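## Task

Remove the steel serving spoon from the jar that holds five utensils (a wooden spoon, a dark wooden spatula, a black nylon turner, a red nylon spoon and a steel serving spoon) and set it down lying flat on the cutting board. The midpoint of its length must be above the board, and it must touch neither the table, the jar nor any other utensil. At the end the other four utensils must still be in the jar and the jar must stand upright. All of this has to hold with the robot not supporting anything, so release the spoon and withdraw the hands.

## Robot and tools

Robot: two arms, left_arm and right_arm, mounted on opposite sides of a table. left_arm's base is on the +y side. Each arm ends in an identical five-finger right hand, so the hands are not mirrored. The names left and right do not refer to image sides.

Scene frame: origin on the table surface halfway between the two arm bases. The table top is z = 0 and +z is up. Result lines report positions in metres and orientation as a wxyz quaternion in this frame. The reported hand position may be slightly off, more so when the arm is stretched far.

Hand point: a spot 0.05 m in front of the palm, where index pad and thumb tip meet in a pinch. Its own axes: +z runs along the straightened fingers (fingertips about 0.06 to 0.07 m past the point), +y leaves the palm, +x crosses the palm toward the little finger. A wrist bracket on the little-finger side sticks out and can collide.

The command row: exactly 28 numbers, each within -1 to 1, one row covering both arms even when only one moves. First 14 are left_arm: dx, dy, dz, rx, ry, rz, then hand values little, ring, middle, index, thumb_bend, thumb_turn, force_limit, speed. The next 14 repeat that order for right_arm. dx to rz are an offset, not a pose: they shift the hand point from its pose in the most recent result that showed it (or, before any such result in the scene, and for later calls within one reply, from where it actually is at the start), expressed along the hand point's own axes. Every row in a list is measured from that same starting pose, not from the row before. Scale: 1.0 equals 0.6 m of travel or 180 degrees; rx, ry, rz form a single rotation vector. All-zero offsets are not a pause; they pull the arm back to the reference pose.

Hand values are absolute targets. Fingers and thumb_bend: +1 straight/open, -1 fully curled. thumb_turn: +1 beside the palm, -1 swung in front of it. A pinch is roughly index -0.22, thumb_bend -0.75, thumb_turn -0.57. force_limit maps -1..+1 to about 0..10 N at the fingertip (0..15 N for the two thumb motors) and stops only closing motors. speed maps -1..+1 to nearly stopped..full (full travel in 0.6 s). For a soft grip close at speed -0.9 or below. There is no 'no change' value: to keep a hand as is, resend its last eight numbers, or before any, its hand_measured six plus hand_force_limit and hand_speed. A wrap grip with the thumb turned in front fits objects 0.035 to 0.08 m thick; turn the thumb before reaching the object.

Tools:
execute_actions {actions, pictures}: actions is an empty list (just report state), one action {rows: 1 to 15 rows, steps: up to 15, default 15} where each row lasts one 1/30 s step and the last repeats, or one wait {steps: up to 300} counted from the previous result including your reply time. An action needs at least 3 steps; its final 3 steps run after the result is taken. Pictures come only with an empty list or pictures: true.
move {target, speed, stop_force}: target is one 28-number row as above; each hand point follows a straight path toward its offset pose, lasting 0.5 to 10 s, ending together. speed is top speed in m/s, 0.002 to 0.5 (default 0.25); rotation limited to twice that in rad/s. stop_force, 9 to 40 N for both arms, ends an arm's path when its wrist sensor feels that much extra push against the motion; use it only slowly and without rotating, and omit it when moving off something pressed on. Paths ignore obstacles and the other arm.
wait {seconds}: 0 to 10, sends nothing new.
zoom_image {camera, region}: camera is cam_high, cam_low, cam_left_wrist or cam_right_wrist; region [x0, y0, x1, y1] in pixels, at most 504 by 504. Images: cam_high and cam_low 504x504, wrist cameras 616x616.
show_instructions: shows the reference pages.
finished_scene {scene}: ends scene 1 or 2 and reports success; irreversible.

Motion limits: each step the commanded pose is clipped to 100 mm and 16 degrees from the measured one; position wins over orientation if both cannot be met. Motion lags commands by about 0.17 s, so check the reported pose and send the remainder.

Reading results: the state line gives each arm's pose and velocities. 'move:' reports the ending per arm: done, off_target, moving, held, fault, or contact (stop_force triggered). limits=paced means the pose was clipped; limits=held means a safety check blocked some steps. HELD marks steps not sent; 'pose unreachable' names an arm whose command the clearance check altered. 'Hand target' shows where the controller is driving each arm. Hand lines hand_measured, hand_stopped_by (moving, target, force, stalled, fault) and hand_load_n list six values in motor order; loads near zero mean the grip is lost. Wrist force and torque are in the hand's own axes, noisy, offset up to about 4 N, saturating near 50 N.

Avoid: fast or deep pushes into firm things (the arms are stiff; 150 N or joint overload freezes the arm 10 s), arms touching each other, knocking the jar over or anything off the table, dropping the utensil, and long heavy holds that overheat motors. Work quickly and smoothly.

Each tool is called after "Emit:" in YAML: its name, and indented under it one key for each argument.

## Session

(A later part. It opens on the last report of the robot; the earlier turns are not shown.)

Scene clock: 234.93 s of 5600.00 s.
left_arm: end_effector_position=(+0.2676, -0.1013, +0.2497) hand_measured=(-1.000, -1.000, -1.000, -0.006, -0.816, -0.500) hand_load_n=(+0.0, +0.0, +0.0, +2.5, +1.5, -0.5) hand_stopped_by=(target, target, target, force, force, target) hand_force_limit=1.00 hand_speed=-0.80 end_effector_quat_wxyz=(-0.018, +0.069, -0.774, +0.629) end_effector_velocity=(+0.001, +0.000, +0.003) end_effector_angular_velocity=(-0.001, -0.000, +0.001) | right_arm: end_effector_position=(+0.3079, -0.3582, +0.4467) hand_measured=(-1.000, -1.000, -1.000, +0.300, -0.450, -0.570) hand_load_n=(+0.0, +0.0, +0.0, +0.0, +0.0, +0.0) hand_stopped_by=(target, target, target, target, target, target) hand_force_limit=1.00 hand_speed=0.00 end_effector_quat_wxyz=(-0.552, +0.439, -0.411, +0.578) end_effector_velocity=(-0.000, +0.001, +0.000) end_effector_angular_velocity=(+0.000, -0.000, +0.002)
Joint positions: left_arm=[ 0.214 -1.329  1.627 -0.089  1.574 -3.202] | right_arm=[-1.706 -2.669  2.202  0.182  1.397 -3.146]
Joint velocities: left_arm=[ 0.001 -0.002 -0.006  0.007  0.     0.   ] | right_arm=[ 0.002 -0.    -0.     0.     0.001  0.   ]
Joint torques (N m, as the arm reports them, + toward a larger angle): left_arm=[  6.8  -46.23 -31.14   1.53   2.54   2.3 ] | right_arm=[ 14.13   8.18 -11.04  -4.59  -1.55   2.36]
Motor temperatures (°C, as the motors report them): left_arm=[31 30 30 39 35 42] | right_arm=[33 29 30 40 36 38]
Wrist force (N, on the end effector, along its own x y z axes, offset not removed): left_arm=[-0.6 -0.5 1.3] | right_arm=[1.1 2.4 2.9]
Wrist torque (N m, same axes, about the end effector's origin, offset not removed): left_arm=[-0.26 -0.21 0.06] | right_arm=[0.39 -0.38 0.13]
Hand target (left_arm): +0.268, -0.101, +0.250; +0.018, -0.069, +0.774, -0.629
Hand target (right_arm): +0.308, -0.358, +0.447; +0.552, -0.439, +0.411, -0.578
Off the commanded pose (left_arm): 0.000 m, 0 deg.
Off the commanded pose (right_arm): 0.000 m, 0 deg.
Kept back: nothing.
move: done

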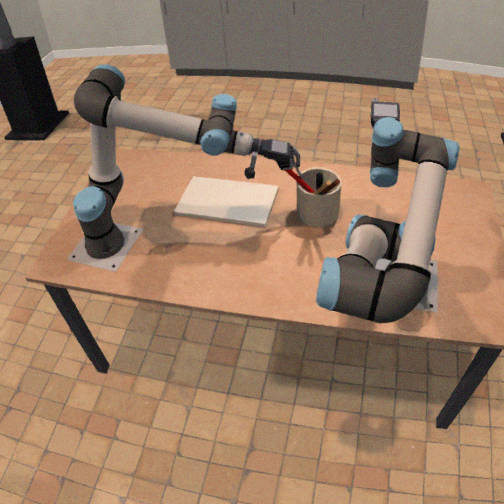

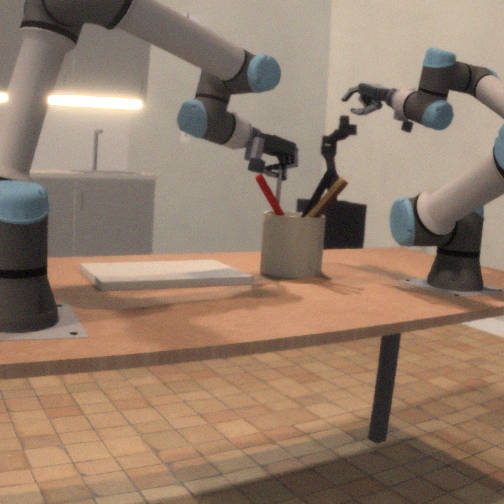

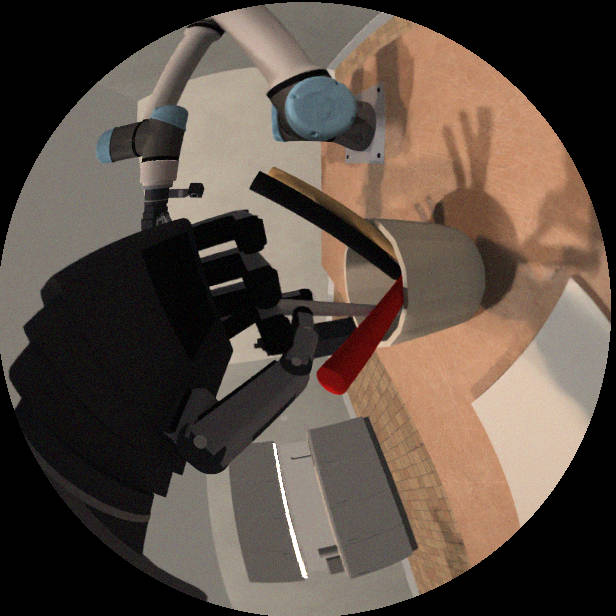

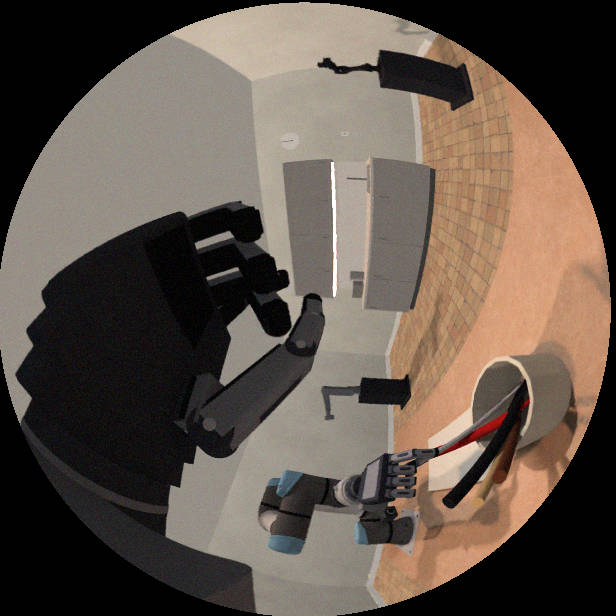

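It's lifted, but the grip relaxed; re-squeeze both.

Emit:
execute_actions:
  actions:
    - {"rows":[[0,0,0,0,0,0,-1,-1,-1,-0.55,-0.95,-0.5,1,-0.8, 0,0,0,0,0,0,-1,-1,-1,0.3,-0.45,-0.57,1.0,0]],"steps":15}

Emit:
wait:
  seconds: 1.5

Emit:
move:
  target: [0,-0.082,-0.0175,0,0,0,-1,-1,-1,-0.55,-0.95,-0.5,1,-0.8, 0,0,0,0,0,0,-1,-1,-1,0.3,-0.45,-0.57,1.0,0]
  speed: 0.015

Scene clock: 235.40 s of 5600.00 s.
left_arm: end_effector_position=(+0.2676, -0.1013, +0.2498) hand_measured=(-1.000, -1.000, -1.000, -0.028, -0.868, -0.500) hand_load_n=(+0.0, +0.0, +0.0, +12.0, +10.5, +0.0) hand_stopped_by=(target, target, target, force, moving, target) hand_force_limit=1.00 hand_speed=-0.80 end_effector_quat_wxyz=(-0.018, +0.069, -0.774, +0.629) end_effector_velocity=(+0.000, -0.001, -0.001) end_effector_angular_velocity=(-0.001, -0.002, -0.000) | right_arm: end_effector_position=(+0.3079, -0.3582, +0.4467) hand_measured=(-1.000, -1.000, -1.000, +0.300, -0.450, -0.570) hand_load_n=(+0.0, +0.0, +0.0, +0.0, +0.0, +0.0) hand_stopped_by=(target, target, target, target, target, target) hand_force_limit=1.00 hand_speed=0.00 end_effector_quat_wxyz=(-0.552, +0.439, -0.411, +0.578) end_effector_velocity=(-0.000, +0.000, +0.000) end_effector_angular_velocity=(-0.000, -0.000, +0.001)
Joint positions: left_arm=[ 0.215 -1.329  1.627 -0.089  1.574 -3.202] | right_arm=[-1.706 -2.669  2.202  0.182  1.397 -3.146]
Joint velocities: left_arm=[ 0.     0.002  0.    -0.003  0.     0.002] | right_arm=[ 0.001 -0.    -0.    -0.    -0.     0.   ]
Joint torques (N m, as the arm reports them, + toward a larger angle): left_arm=[  2.26 -30.   -16.41  -3.36   1.71   2.19] | right_arm=[ 13.67   6.98 -11.14  -4.72  -1.54   2.49]
Motor temperatures (°C, as the motors report them): left_arm=[31 30 30 39 35 42] | right_arm=[33 29 30 40 36 38]
Wrist force (N, on the end effector, along its own x y z axes, offset not removed): left_arm=[0.2 0.5 2.0] | right_arm=[1.7 1.9 2.2]
Wrist torque (N m, same axes, about the end effector's origin, offset not removed): left_arm=[0.05 -0.33 0.14] | right_arm=[0.23 -0.52 0.04]
Steps of this call (steps 1 to 2: nothing new was sent; steps 3 to 14: the first 12 steps of this action). Readings (end_effector_position | what the end effector reports):
3: left_arm (+0.2676, -0.1013, +0.2499) | right_arm (+0.3079, -0.3582, +0.4467) | left_arm hand_measured=(-1.000, -1.000, -1.000, -0.006, -0.816, -0.500) hand_load_n=(+0.0, +0.0, +0.0, +2.5, +1.5, -0.5) hand_stopped_by=(target, target, target, moving, moving, target) hand_force_limit=1.00 hand_speed=-0.80 | right_arm hand_measured=(-1.000, -1.000, -1.000, +0.300, -0.450, -0.570) hand_load_n=(+0.0, +0.0, +0.0, +0.0, +0.0, +0.0) hand_stopped_by=(target, target, target, target, target, target) hand_force_limit=1.00 hand_speed=0.00
4: left_arm (+0.2676, -0.1013, +0.2499) | right_arm (+0.3079, -0.3582, +0.4467) | left_arm hand_measured=(-1.000, -1.000, -1.000, -0.006, -0.816, -0.500) hand_load_n=(+0.0, +0.0, +0.0, +2.5, +1.5, -0.5) hand_stopped_by=(target, target, target, moving, moving, target) hand_force_limit=1.00 hand_speed=-0.80 | right_arm hand_measured=(-1.000, -1.000, -1.000, +0.300, -0.450, -0.570) hand_load_n=(+0.0, +0.0, +0.0, +0.0, +0.0, +0.0) hand_stopped_by=(target, target, target, target, target, target) hand_force_limit=1.00 hand_speed=0.00
6: left_arm (+0.2676, -0.1013, +0.2499) | right_arm (+0.3079, -0.3582, +0.4467) | left_arm hand_measured=(-1.000, -1.000, -1.000, -0.014, -0.820, -0.500) hand_load_n=(+0.0, +0.0, +0.0, +6.0, +3.0, -0.5) hand_stopped_by=(target, target, target, moving, moving, target) hand_force_limit=1.00 hand_speed=-0.80 | right_arm hand_measured=(-1.000, -1.000, -1.000, +0.300, -0.450, -0.570) hand_load_n=(+0.0, +0.0, +0.0, +0.0, +0.0, +0.0) hand_stopped_by=(target, target, target, target, target, target) hand_force_limit=1.00 hand_speed=0.00
10: left_arm (+0.2676, -0.1012, +0.2498) | right_arm (+0.3079, -0.3582, +0.4467) | left_arm hand_measured=(-1.000, -1.000, -1.000, -0.028, -0.844, -0.500) hand_load_n=(+0.0, +0.0, +0.0, +11.5, +7.0, -0.5) hand_stopped_by=(target, target, target, force, moving, target) hand_force_limit=1.00 hand_speed=-0.80 | right_arm hand_measured=(-1.000, -1.000, -1.000, +0.300, -0.450, -0.570) hand_load_n=(+0.0, +0.0, +0.0, +0.0, +0.0, +0.0) hand_stopped_by=(target, target, target, target, target, target) hand_force_limit=1.00 hand_speed=0.00
14: the state above

Scene clock: 237.00 s of 5600.00 s.
left_arm: end_effector_position=(+0.2676, -0.1013, +0.2497) hand_measured=(-1.000, -1.000, -1.000, -0.028, -0.906, -0.500) hand_load_n=(+0.0, +0.0, +0.0, +14.0, +14.0, +0.5) hand_stopped_by=(target, target, target, force, force, target) hand_force_limit=1.00 hand_speed=-0.80 end_effector_quat_wxyz=(-0.018, +0.069, -0.774, +0.629) end_effector_velocity=(-0.001, -0.000, +0.001) end_effector_angular_velocity=(-0.001, +0.002, -0.001) | right_arm: end_effector_position=(+0.3079, -0.3582, +0.4467) hand_measured=(-1.000, -1.000, -1.000, +0.300, -0.450, -0.570) hand_load_n=(+0.0, +0.0, +0.0, +0.0, +0.0, +0.0) hand_stopped_by=(target, target, target, target, target, target) hand_force_limit=1.00 hand_speed=0.00 end_effector_quat_wxyz=(-0.552, +0.439, -0.411, +0.578) end_effector_velocity=(-0.000, +0.000, -0.000) end_effector_angular_velocity=(+0.000, +0.001, +0.001)
Joint positions: left_arm=[ 0.214 -1.329  1.627 -0.089  1.574 -3.202] | right_arm=[-1.706 -2.669  2.202  0.182  1.397 -3.146]
Joint velocities: left_arm=[-0.    -0.001 -0.001  0.001  0.001 -0.002] | right_arm=[ 0.001  0.001 -0.     0.     0.    -0.   ]
Joint torques (N m, as the arm reports them, + toward a larger angle): left_arm=[ -7.18 -22.3  -15.29  -2.26  -1.89   1.43] | right_arm=[ 12.82   6.15 -10.56  -4.48  -1.58   2.54]
Motor temperatures (°C, as the motors report them): left_arm=[31 30 30 39 35 42] | right_arm=[33 29 30 40 36 38]
Wrist force (N, on the end effector, along its own x y z axes, offset not removed): left_arm=[1.1 -1.3 2.1] | right_arm=[1.5 1.8 0.9]
Wrist torque (N m, same axes, about the end effector's origin, offset not removed): left_arm=[0.06 -0.26 0.12] | right_arm=[0.37 -0.40 0.14]
Hand target (left_arm): +0.268, -0.101, +0.250; +0.018, -0.069, +0.774, -0.629
Hand target (right_arm): +0.308, -0.358, +0.447; +0.552, -0.439, +0.411, -0.578
Off the commanded pose (left_arm): 0.000 m, 0 deg.
Off the commanded pose (right_arm): 0.000 m, 0 deg.
Kept back: nothing.
Steps of this call (steps 1 to 3: the last 3 steps of your previous action; steps 4 to 48: nothing new was sent). Readings (end_effector_position | what the end effector reports):
1: left_arm (+0.2676, -0.1013, +0.2498) | right_arm (+0.3079, -0.3582, +0.4467) | left_arm hand_measured=(-1.000, -1.000, -1.000, -0.028, -0.874, -0.500) hand_load_n=(+0.0, +0.0, +0.0, +12.5, +11.0, +0.0) hand_stopped_by=(target, target, target, force, moving, target) hand_force_limit=1.00 hand_speed=-0.80 | right_arm hand_measured=(-1.000, -1.000, -1.000, +0.300, -0.450, -0.570) hand_load_n=(+0.0, +0.0, +0.0, +0.0, +0.0, +0.0) hand_stopped_by=(target, target, target, target, target, target) hand_force_limit=1.00 hand_speed=0.00
2: left_arm (+0.2676, -0.1013, +0.2498) | right_arm (+0.3079, -0.3582, +0.4467) | left_arm hand_measured=(-1.000, -1.000, -1.000, -0.028, -0.880, -0.500) hand_load_n=(+0.0, +0.0, +0.0, +12.5, +12.0, +0.0) hand_stopped_by=(target, target, target, force, moving, target) hand_force_limit=1.00 hand_speed=-0.80 | right_arm hand_measured=(-1.000, -1.000, -1.000, +0.300, -0.450, -0.570) hand_load_n=(+0.0, +0.0, +0.0, +0.0, +0.0, +0.0) hand_stopped_by=(target, target, target, target, target, target) hand_force_limit=1.00 hand_speed=0.00
4: left_arm (+0.2676, -0.1013, +0.2498) | right_arm (+0.3079, -0.3582, +0.4467) | left_arm hand_measured=(-1.000, -1.000, -1.000, -0.028, -0.894, -0.500) hand_load_n=(+0.0, +0.0, +0.0, +13.0, +13.5, +0.5) hand_stopped_by=(target, target, target, force, moving, target) hand_force_limit=1.00 hand_speed=-0.80 | right_arm hand_measured=(-1.000, -1.000, -1.000, +0.300, -0.450, -0.570) hand_load_n=(+0.0, +0.0, +0.0, +0.0, +0.0, +0.0) hand_stopped_by=(target, target, target, target, target, target) hand_force_limit=1.00 hand_speed=0.00
8: left_arm (+0.2676, -0.1013, +0.2498) | right_arm (+0.3079, -0.3582, +0.4467) | left_arm hand_measured=(-1.000, -1.000, -1.000, -0.028, -0.908, -0.500) hand_load_n=(+0.0, +0.0, +0.0, +14.0, +14.0, +0.5) hand_stopped_by=(target, target, target, force, force, target) hand_force_limit=1.00 hand_speed=-0.80 | right_arm hand_measured=(-1.000, -1.000, -1.000, +0.300, -0.450, -0.570) hand_load_n=(+0.0, +0.0, +0.0, +0.0, +0.0, +0.0) hand_stopped_by=(target, target, target, target, target, target) hand_force_limit=1.00 hand_speed=0.00
48: the state above

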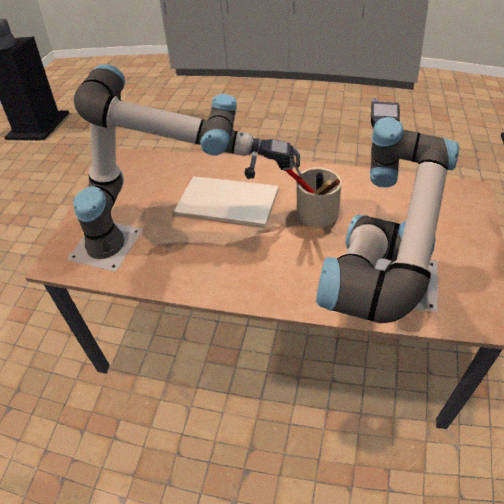

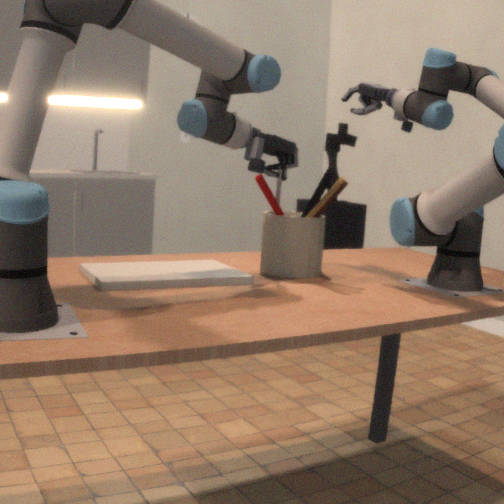

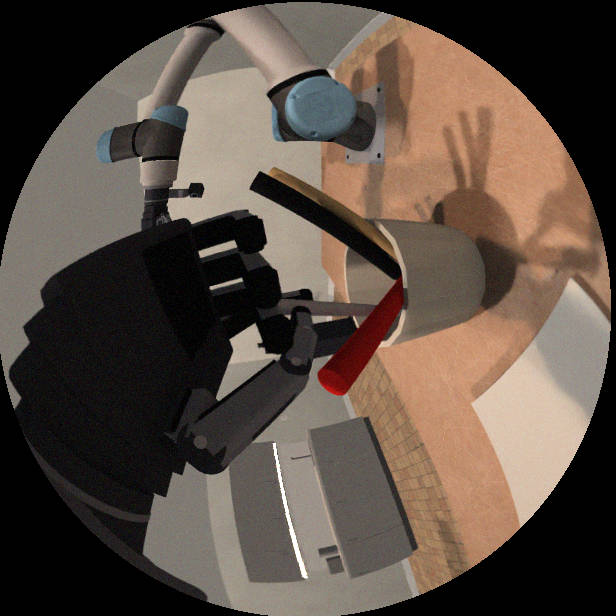

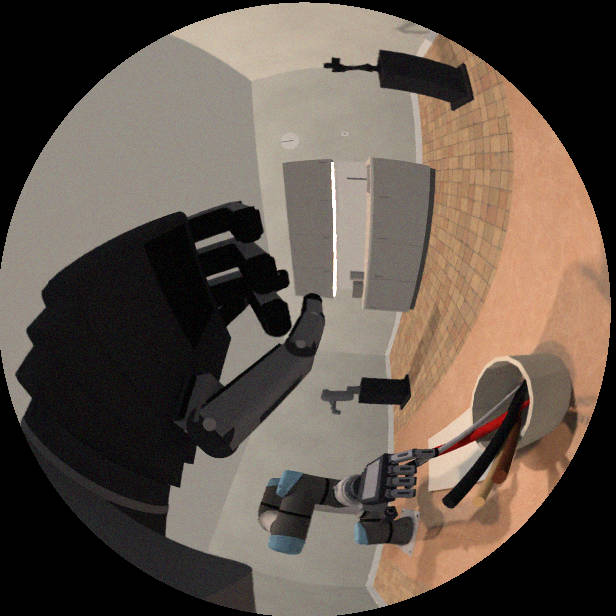

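Scene clock: 240.63 s of 5600.00 s.
left_arm: end_effector_position=(+0.2706, -0.1009, +0.2996) hand_measured=(-1.000, -1.000, -1.000, -0.028, -0.906, -0.500) hand_load_n=(+0.0, +0.0, +0.0, +10.5, +7.0, +0.0) hand_stopped_by=(target, target, target, force, force, target) hand_force_limit=1.00 hand_speed=-0.80 end_effector_quat_wxyz=(-0.018, +0.069, -0.774, +0.629) end_effector_velocity=(+0.001, +0.000, +0.001) end_effector_angular_velocity=(+0.003, +0.001, +0.002) | right_arm: end_effector_position=(+0.3079, -0.3582, +0.4467) hand_measured=(-1.000, -1.000, -1.000, +0.300, -0.450, -0.570) hand_load_n=(+0.0, +0.0, +0.0, +0.0, +0.0, +0.0) hand_stopped_by=(target, target, target, target, target, target) hand_force_limit=1.00 hand_speed=0.00 end_effector_quat_wxyz=(-0.552, +0.439, -0.411, +0.578) end_effector_velocity=(-0.000, +0.000, +0.000) end_effector_angular_velocity=(-0.000, -0.000, +0.001)
Joint positions: left_arm=[ 0.221 -1.354  1.529  0.035  1.581 -3.201] | right_arm=[-1.706 -2.669  2.202  0.182  1.397 -3.146]
Joint velocities: left_arm=[ 0.001  0.    -0.006  0.008 -0.    -0.001] | right_arm=[ 0.001 -0.001  0.    -0.     0.001 -0.   ]
Joint torques (N m, as the arm reports them, + toward a larger angle): left_arm=[  7.24 -45.35 -32.01   1.4    2.43   2.31] | right_arm=[ 13.35   7.56 -11.48  -4.41  -1.55   2.4 ]
Motor temperatures (°C, as the motors report them): left_arm=[31 30 30 39 35 42] | right_arm=[33 29 30 40 36 38]
Wrist force (N, on the end effector, along its own x y z axes, offset not removed): left_arm=[-0.1 -0.8 2.1] | right_arm=[0.7 3.2 2.2]
Wrist torque (N m, same axes, about the end effector's origin, offset not removed): left_arm=[-0.24 -0.33 0.04] | right_arm=[0.45 -0.35 0.06]
Hand target (left_arm): +0.271, -0.101, +0.300; +0.018, -0.069, +0.774, -0.629
Hand target (right_arm): +0.308, -0.358, +0.447; +0.552, -0.439, +0.411, -0.578
Off the commanded pose (left_arm): 0.000 m, 0 deg.
Off the commanded pose (right_arm): 0.000 m, 0 deg.
Kept back: nothing.
move: done

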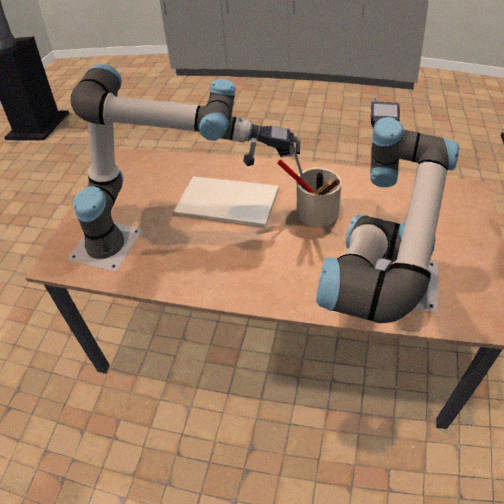

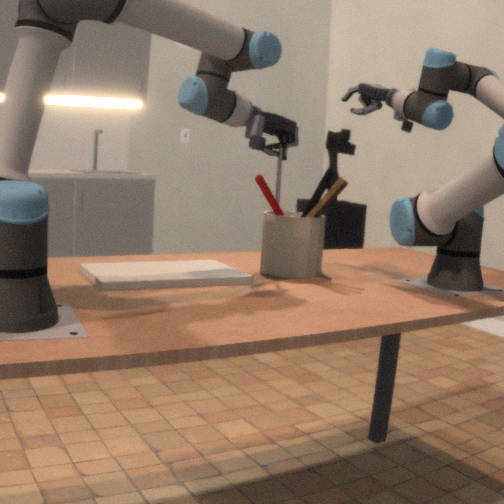

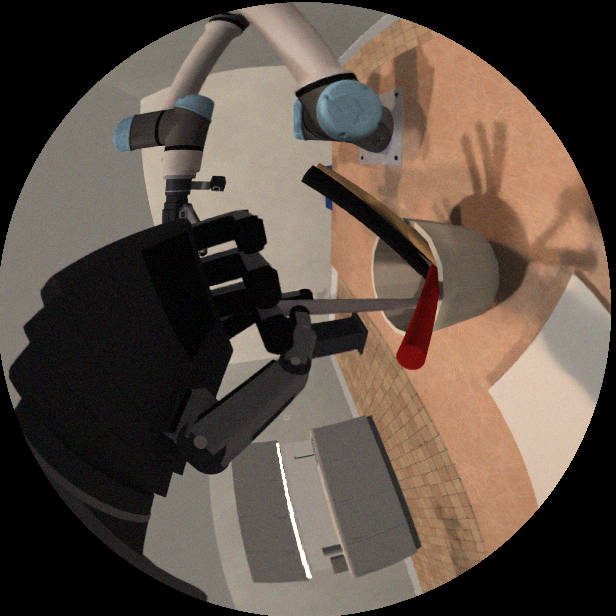

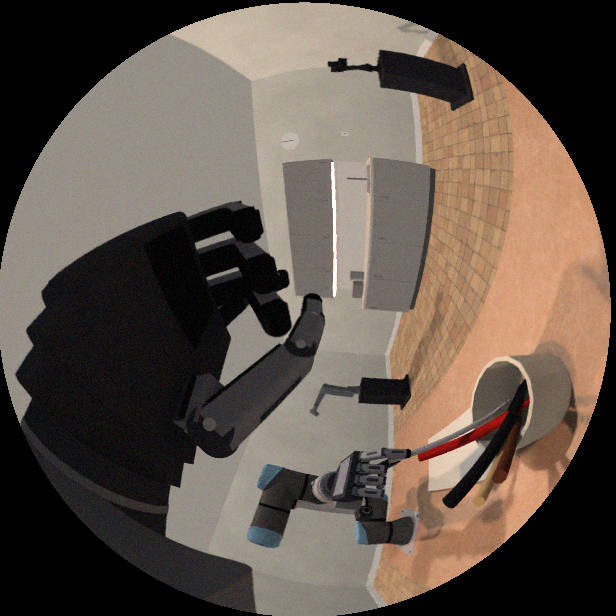

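Holding. Continue up, drifting toward the jar centre (−y 4 cm) to free the bowl.

Emit:
move:
  target: [0,-0.21,0.02,0,0,0,-1,-1,-1,-0.55,-0.95,-0.5,1,-0.8, 0,0,0,0,0,0,-1,-1,-1,0.3,-0.45,-0.57,1.0,0]
  speed: 0.025

Scene clock: 247.47 s of 5600.00 s.
left_arm: end_effector_position=(+0.2828, -0.1375, +0.4198) hand_measured=(-1.000, -1.000, -1.000, -0.030, -0.912, -0.500) hand_load_n=(+0.0, +0.0, +0.0, +0.0, +0.0, +0.0) hand_stopped_by=(target, target, target, force, force, target) hand_force_limit=1.00 hand_speed=-0.80 end_effector_quat_wxyz=(-0.018, +0.069, -0.774, +0.629) end_effector_velocity=(+0.000, -0.001, +0.003) end_effector_angular_velocity=(+0.001, -0.001, -0.000) | right_arm: end_effector_position=(+0.3079, -0.3582, +0.4467) hand_measured=(-1.000, -1.000, -1.000, +0.300, -0.450, -0.570) hand_load_n=(+0.0, +0.0, +0.0, +0.0, +0.0, +0.0) hand_stopped_by=(target, target, target, target, target, target) hand_force_limit=1.00 hand_speed=0.00 end_effector_quat_wxyz=(-0.552, +0.439, -0.411, +0.578) end_effector_velocity=(+0.000, -0.000, +0.000) end_effector_angular_velocity=(+0.000, -0.000, -0.002)
Joint positions: left_arm=[ 0.236 -1.259  1.099  0.37   1.595 -3.198] | right_arm=[-1.706 -2.669  2.202  0.182  1.397 -3.146]
Joint velocities: left_arm=[ 0.     0.004 -0.013  0.01   0.     0.001] | right_arm=[-0.001 -0.    -0.    -0.     0.001  0.   ]
Joint torques (N m, as the arm reports them, + toward a larger angle): left_arm=[  7.3  -26.11 -31.51   1.18   2.42   2.35] | right_arm=[ 13.08   7.59 -11.9   -4.59  -1.6    2.44]
Motor temperatures (°C, as the motors report them): left_arm=[31 30 30 39 35 42] | right_arm=[33 29 30 40 36 38]
Wrist force (N, on the end effector, along its own x y z axes, offset not removed): left_arm=[-1.1 -0.8 -0.6] | right_arm=[2.4 3.2 2.4]
Wrist torque (N m, same axes, about the end effector's origin, offset not removed): left_arm=[0.01 -0.06 -0.01] | right_arm=[0.51 -0.55 0.19]
Hand target (left_arm): +0.283, -0.138, +0.420; +0.018, -0.069, +0.774, -0.629
Hand target (right_arm): +0.308, -0.358, +0.447; +0.552, -0.439, +0.411, -0.578
Off the commanded pose (left_arm): 0.000 m, 0 deg.
Off the commanded pose (right_arm): 0.000 m, 0 deg.
Kept back: nothing.
move: done

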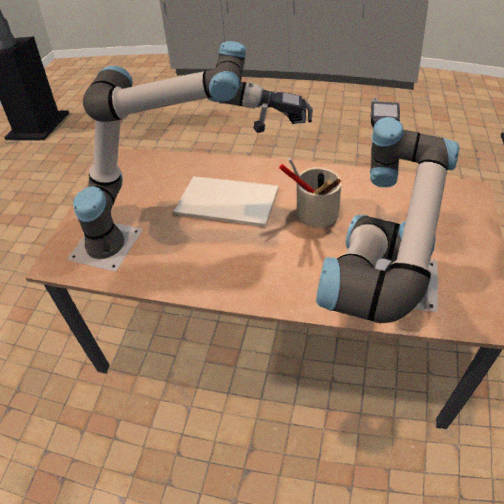

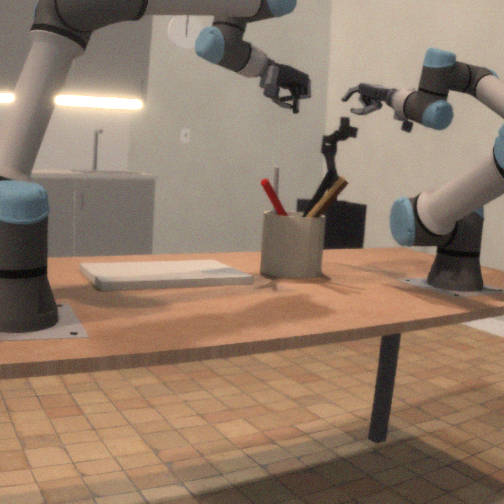

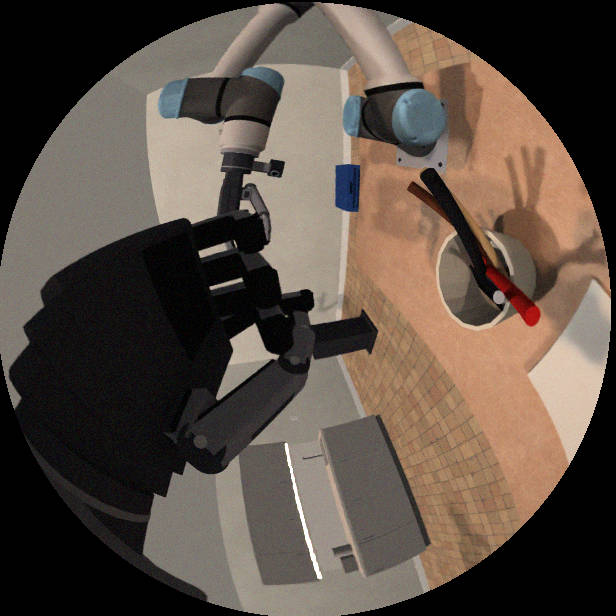

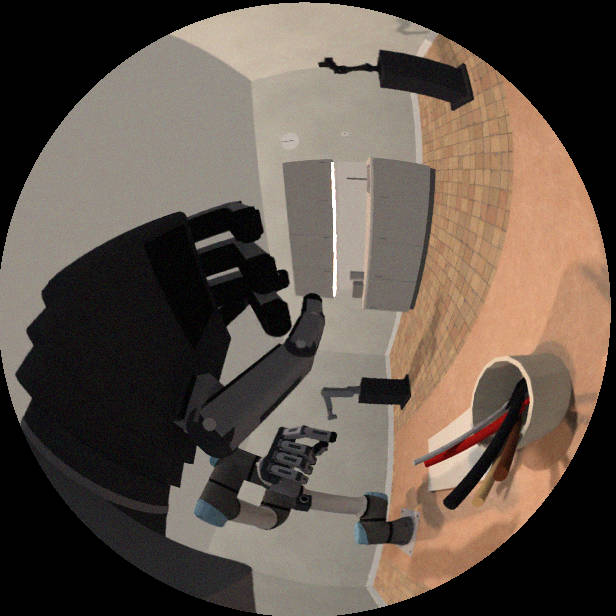

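Emit:
move:
  target: [0.046,0.227,-0.023,0,0,0,-1,-1,-1,0.4,-0.6,-0.5,1,0, 0,0,0,0,0,0,-1,-1,-1,0.3,-0.45,-0.57,1.0,0]
  speed: 0.1

Emit:
zoom_image:
  camera: "cam_low"
  region: [200,100,380,260]

Emit:
zoom_image:
  camera: "cam_high"
  region: [240,130,360,230]

Scene clock: 249.67 s of 5600.00 s.
left_arm: end_effector_position=(+0.2423, -0.1007, +0.2917) hand_measured=(-1.000, -1.000, -1.000, +0.400, -0.600, -0.500) hand_load_n=(+0.0, +0.0, +0.0, +0.0, +0.0, +0.0) hand_stopped_by=(target, target, target, target, target, target) hand_force_limit=1.00 hand_speed=0.00 end_effector_quat_wxyz=(-0.017, +0.069, -0.774, +0.629) end_effector_velocity=(-0.001, +0.001, -0.003) end_effector_angular_velocity=(+0.000, +0.000, +0.000) | right_arm: end_effector_position=(+0.3079, -0.3582, +0.4467) hand_measured=(-1.000, -1.000, -1.000, +0.300, -0.450, -0.570) hand_load_n=(+0.0, +0.0, +0.0, +0.0, +0.0, +0.0) hand_stopped_by=(target, target, target, target, target, target) hand_force_limit=1.00 hand_speed=0.00 end_effector_quat_wxyz=(-0.552, +0.439, -0.411, +0.578) end_effector_velocity=(+0.000, -0.000, -0.000) end_effector_angular_velocity=(-0.001, +0.000, -0.001)
Joint positions: left_arm=[ 0.159 -1.377  1.577  0.01   1.52  -3.214] | right_arm=[-1.706 -2.669  2.202  0.182  1.397 -3.146]
Joint velocities: left_arm=[-0.002 -0.001  0.009 -0.008 -0.002 -0.001] | right_arm=[-0.    -0.     0.     0.     0.001 -0.001]
Joint torques (N m, as the arm reports them, + toward a larger angle): left_arm=[ -6.89 -43.09 -17.14  -3.53  -2.24  -2.12] | right_arm=[ 13.78   7.54 -11.22  -4.61  -1.75   2.12]
Motor temperatures (°C, as the motors report them): left_arm=[31 30 30 39 35 42] | right_arm=[33 29 30 40 36 38]
Wrist force (N, on the end effector, along its own x y z axes, offset not removed): left_arm=[-0.8 -1.3 1.7] | right_arm=[1.4 1.9 3.8]
Wrist torque (N m, same axes, about the end effector's origin, offset not removed): left_arm=[-0.19 -0.12 0.03] | right_arm=[0.26 -0.51 0.14]
Hand target (left_arm): +0.242, -0.101, +0.291; +0.018, -0.069, +0.774, -0.629
Hand target (right_arm): +0.308, -0.358, +0.447; +0.552, -0.439, +0.411, -0.578
Off the commanded pose (left_arm): 0.000 m, 0 deg.
Off the commanded pose (right_arm): 0.000 m, 0 deg.
Kept back: nothing.
move: done

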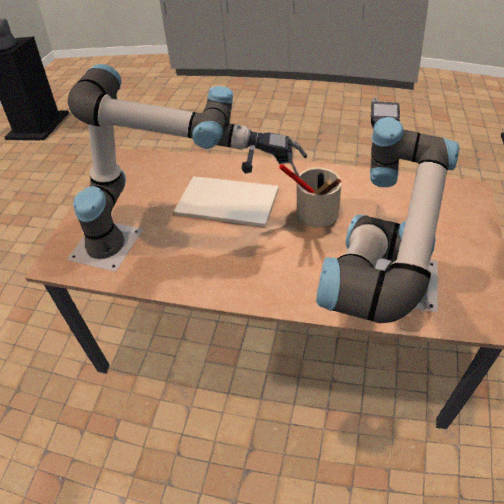

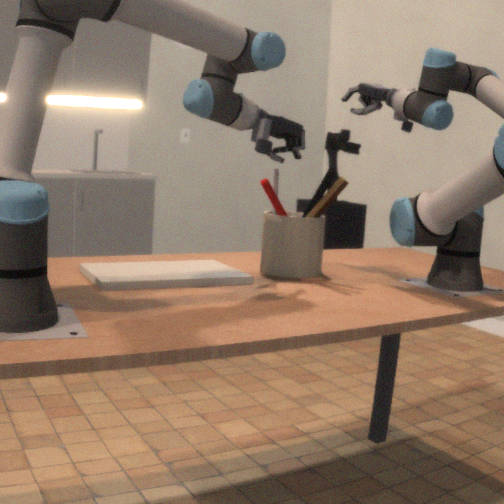

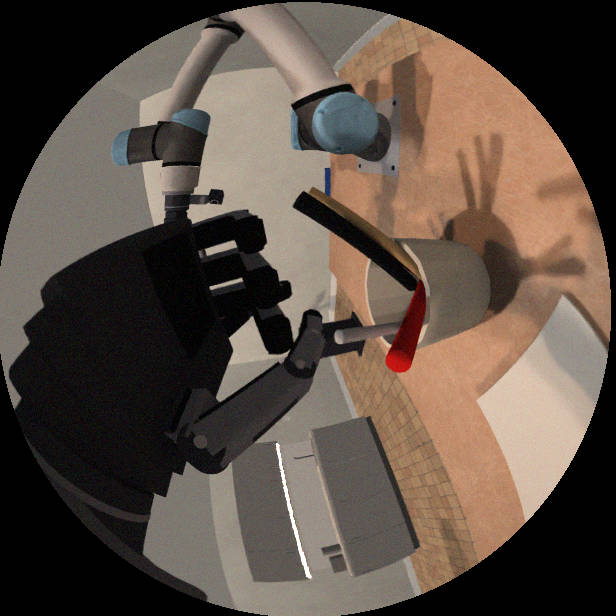

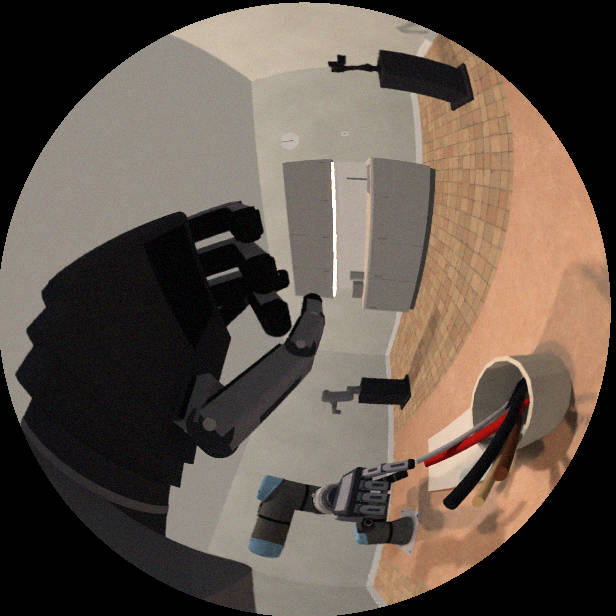

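Region (200, 100, 380, 260) of cam_low's 504x504 image, scaled by 2.800, with more detail than that image has.

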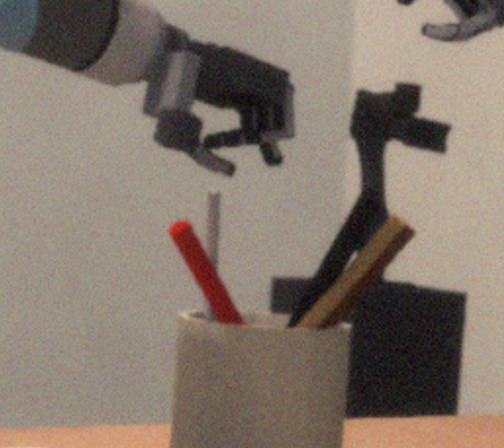

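Region (240, 130, 360, 230) of cam_high's 504x504 image, scaled by 4.200, with more detail than that image has.

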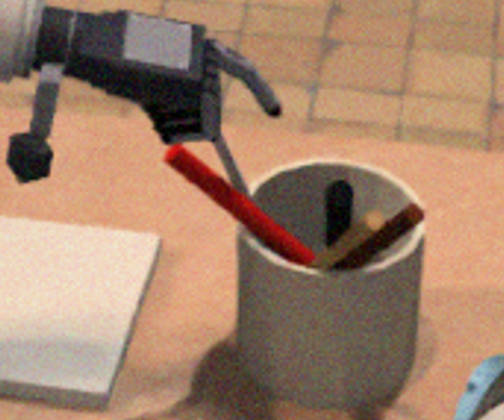

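Emit:
move:
  target: [0,0.025,-0.037,0,0,0,-1,-1,-1,0.4,-0.6,-0.5,1,0, 0,0,0,0,0,0,-1,-1,-1,0.3,-0.45,-0.57,1.0,0]
  speed: 0.03

Emit:
zoom_image:
  camera: "cam_low"
  region: [200,100,380,260]

Emit:
zoom_image:
  camera: "cam_high"
  region: [240,130,360,230]

Scene clock: 251.17 s of 5600.00 s.
left_arm: end_effector_position=(+0.2386, -0.0764, +0.2818) hand_measured=(-1.000, -1.000, -1.000, +0.400, -0.600, -0.500) hand_load_n=(+0.0, +0.0, +0.0, +0.0, +0.0, +0.0) hand_stopped_by=(target, target, target, target, target, target) hand_force_limit=1.00 hand_speed=0.00 end_effector_quat_wxyz=(-0.017, +0.069, -0.774, +0.629) end_effector_velocity=(-0.000, +0.003, +0.000) end_effector_angular_velocity=(-0.002, +0.001, +0.000) | right_arm: end_effector_position=(+0.3079, -0.3582, +0.4467) hand_measured=(-1.000, -1.000, -1.000, +0.300, -0.450, -0.570) hand_load_n=(+0.0, +0.0, +0.0, +0.0, +0.0, +0.0) hand_stopped_by=(target, target, target, target, target, target) hand_force_limit=1.00 hand_speed=0.00 end_effector_quat_wxyz=(-0.552, +0.439, -0.411, +0.578) end_effector_velocity=(+0.000, -0.001, +0.000) end_effector_angular_velocity=(-0.001, -0.000, -0.002)
Joint positions: left_arm=[ 0.154 -1.43   1.665 -0.026  1.515 -3.215] | right_arm=[-1.706 -2.669  2.202  0.182  1.397 -3.146]
Joint velocities: left_arm=[-0.    -0.007  0.008 -0.004 -0.    -0.001] | right_arm=[-0.002 -0.    -0.     0.     0.    -0.001]
Joint torques (N m, as the arm reports them, + toward a larger angle): left_arm=[ -8.14 -39.62 -18.43  -3.53  -2.1   -2.22] | right_arm=[ 13.61   6.78 -11.38  -4.87  -1.65   2.38]
Motor temperatures (°C, as the motors report them): left_arm=[31 30 30 39 35 42] | right_arm=[33 29 30 40 36 38]
Wrist force (N, on the end effector, along its own x y z axes, offset not removed): left_arm=[-0.1 -1.4 1.0] | right_arm=[-0.6 2.5 3.4]
Wrist torque (N m, same axes, about the end effector's origin, offset not removed): left_arm=[-0.20 -0.31 0.08] | right_arm=[0.33 -0.17 0.00]
Hand target (left_arm): +0.239, -0.076, +0.282; +0.017, -0.069, +0.774, -0.629
Hand target (right_arm): +0.308, -0.358, +0.447; +0.552, -0.439, +0.411, -0.578
Off the commanded pose (left_arm): 0.000 m, 0 deg.
Off the commanded pose (right_arm): 0.000 m, 0 deg.
Kept back: nothing.
move: done

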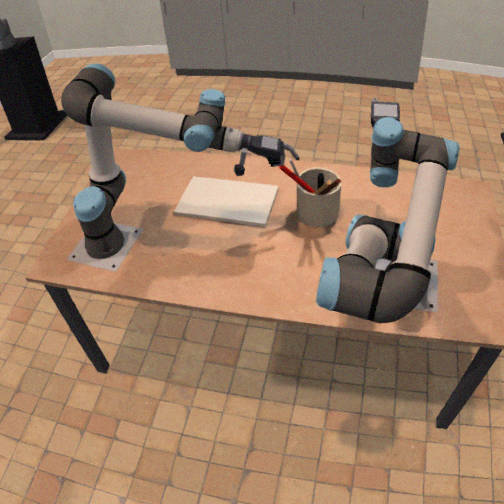

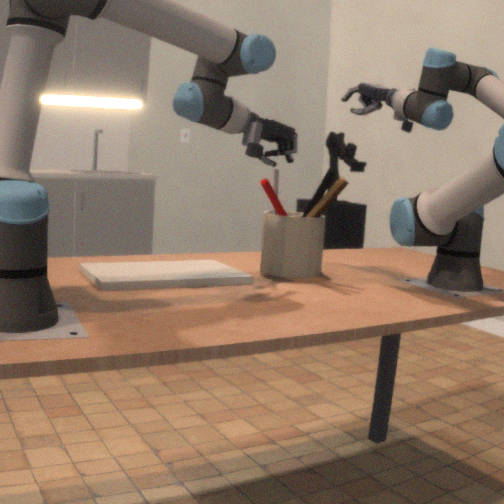

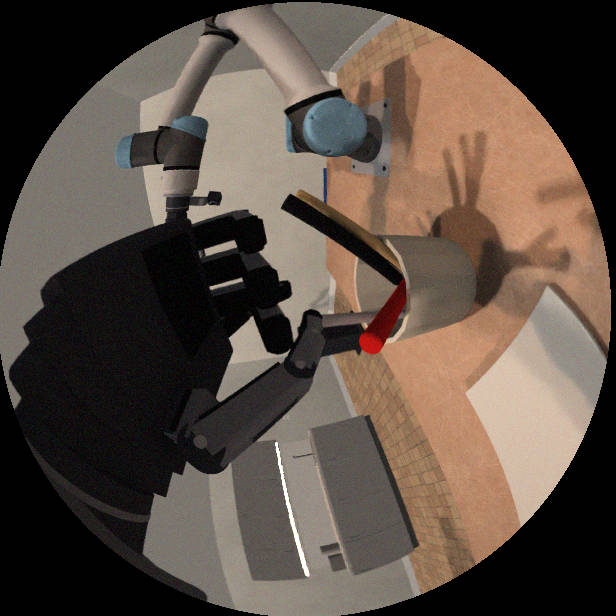

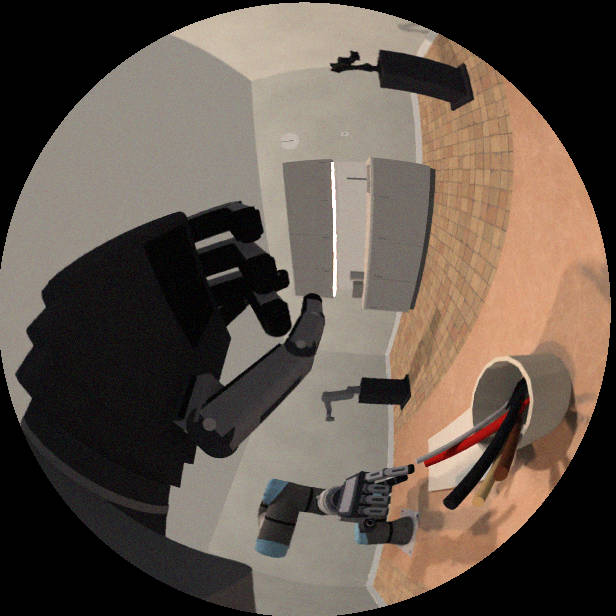

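Region (200, 100, 380, 260) of cam_low's 504x504 image, scaled by 2.800, with more detail than that image has.

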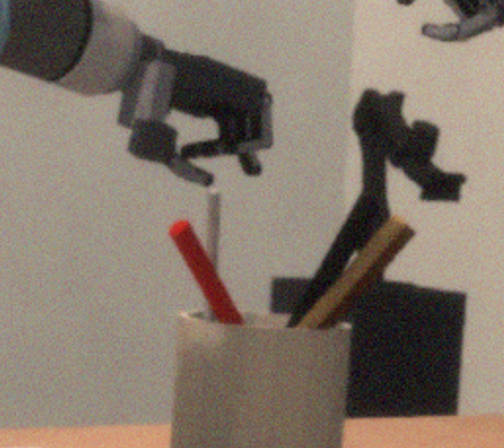

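Region (240, 130, 360, 230) of cam_high's 504x504 image, scaled by 4.200, with more detail than that image has.

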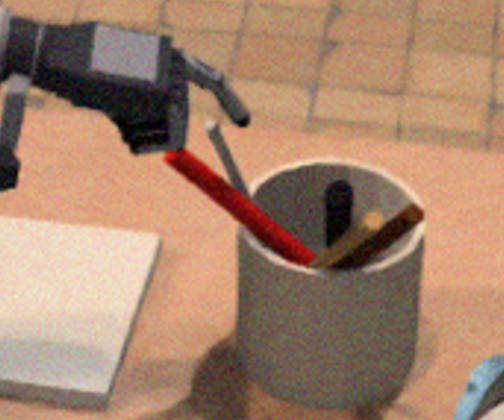

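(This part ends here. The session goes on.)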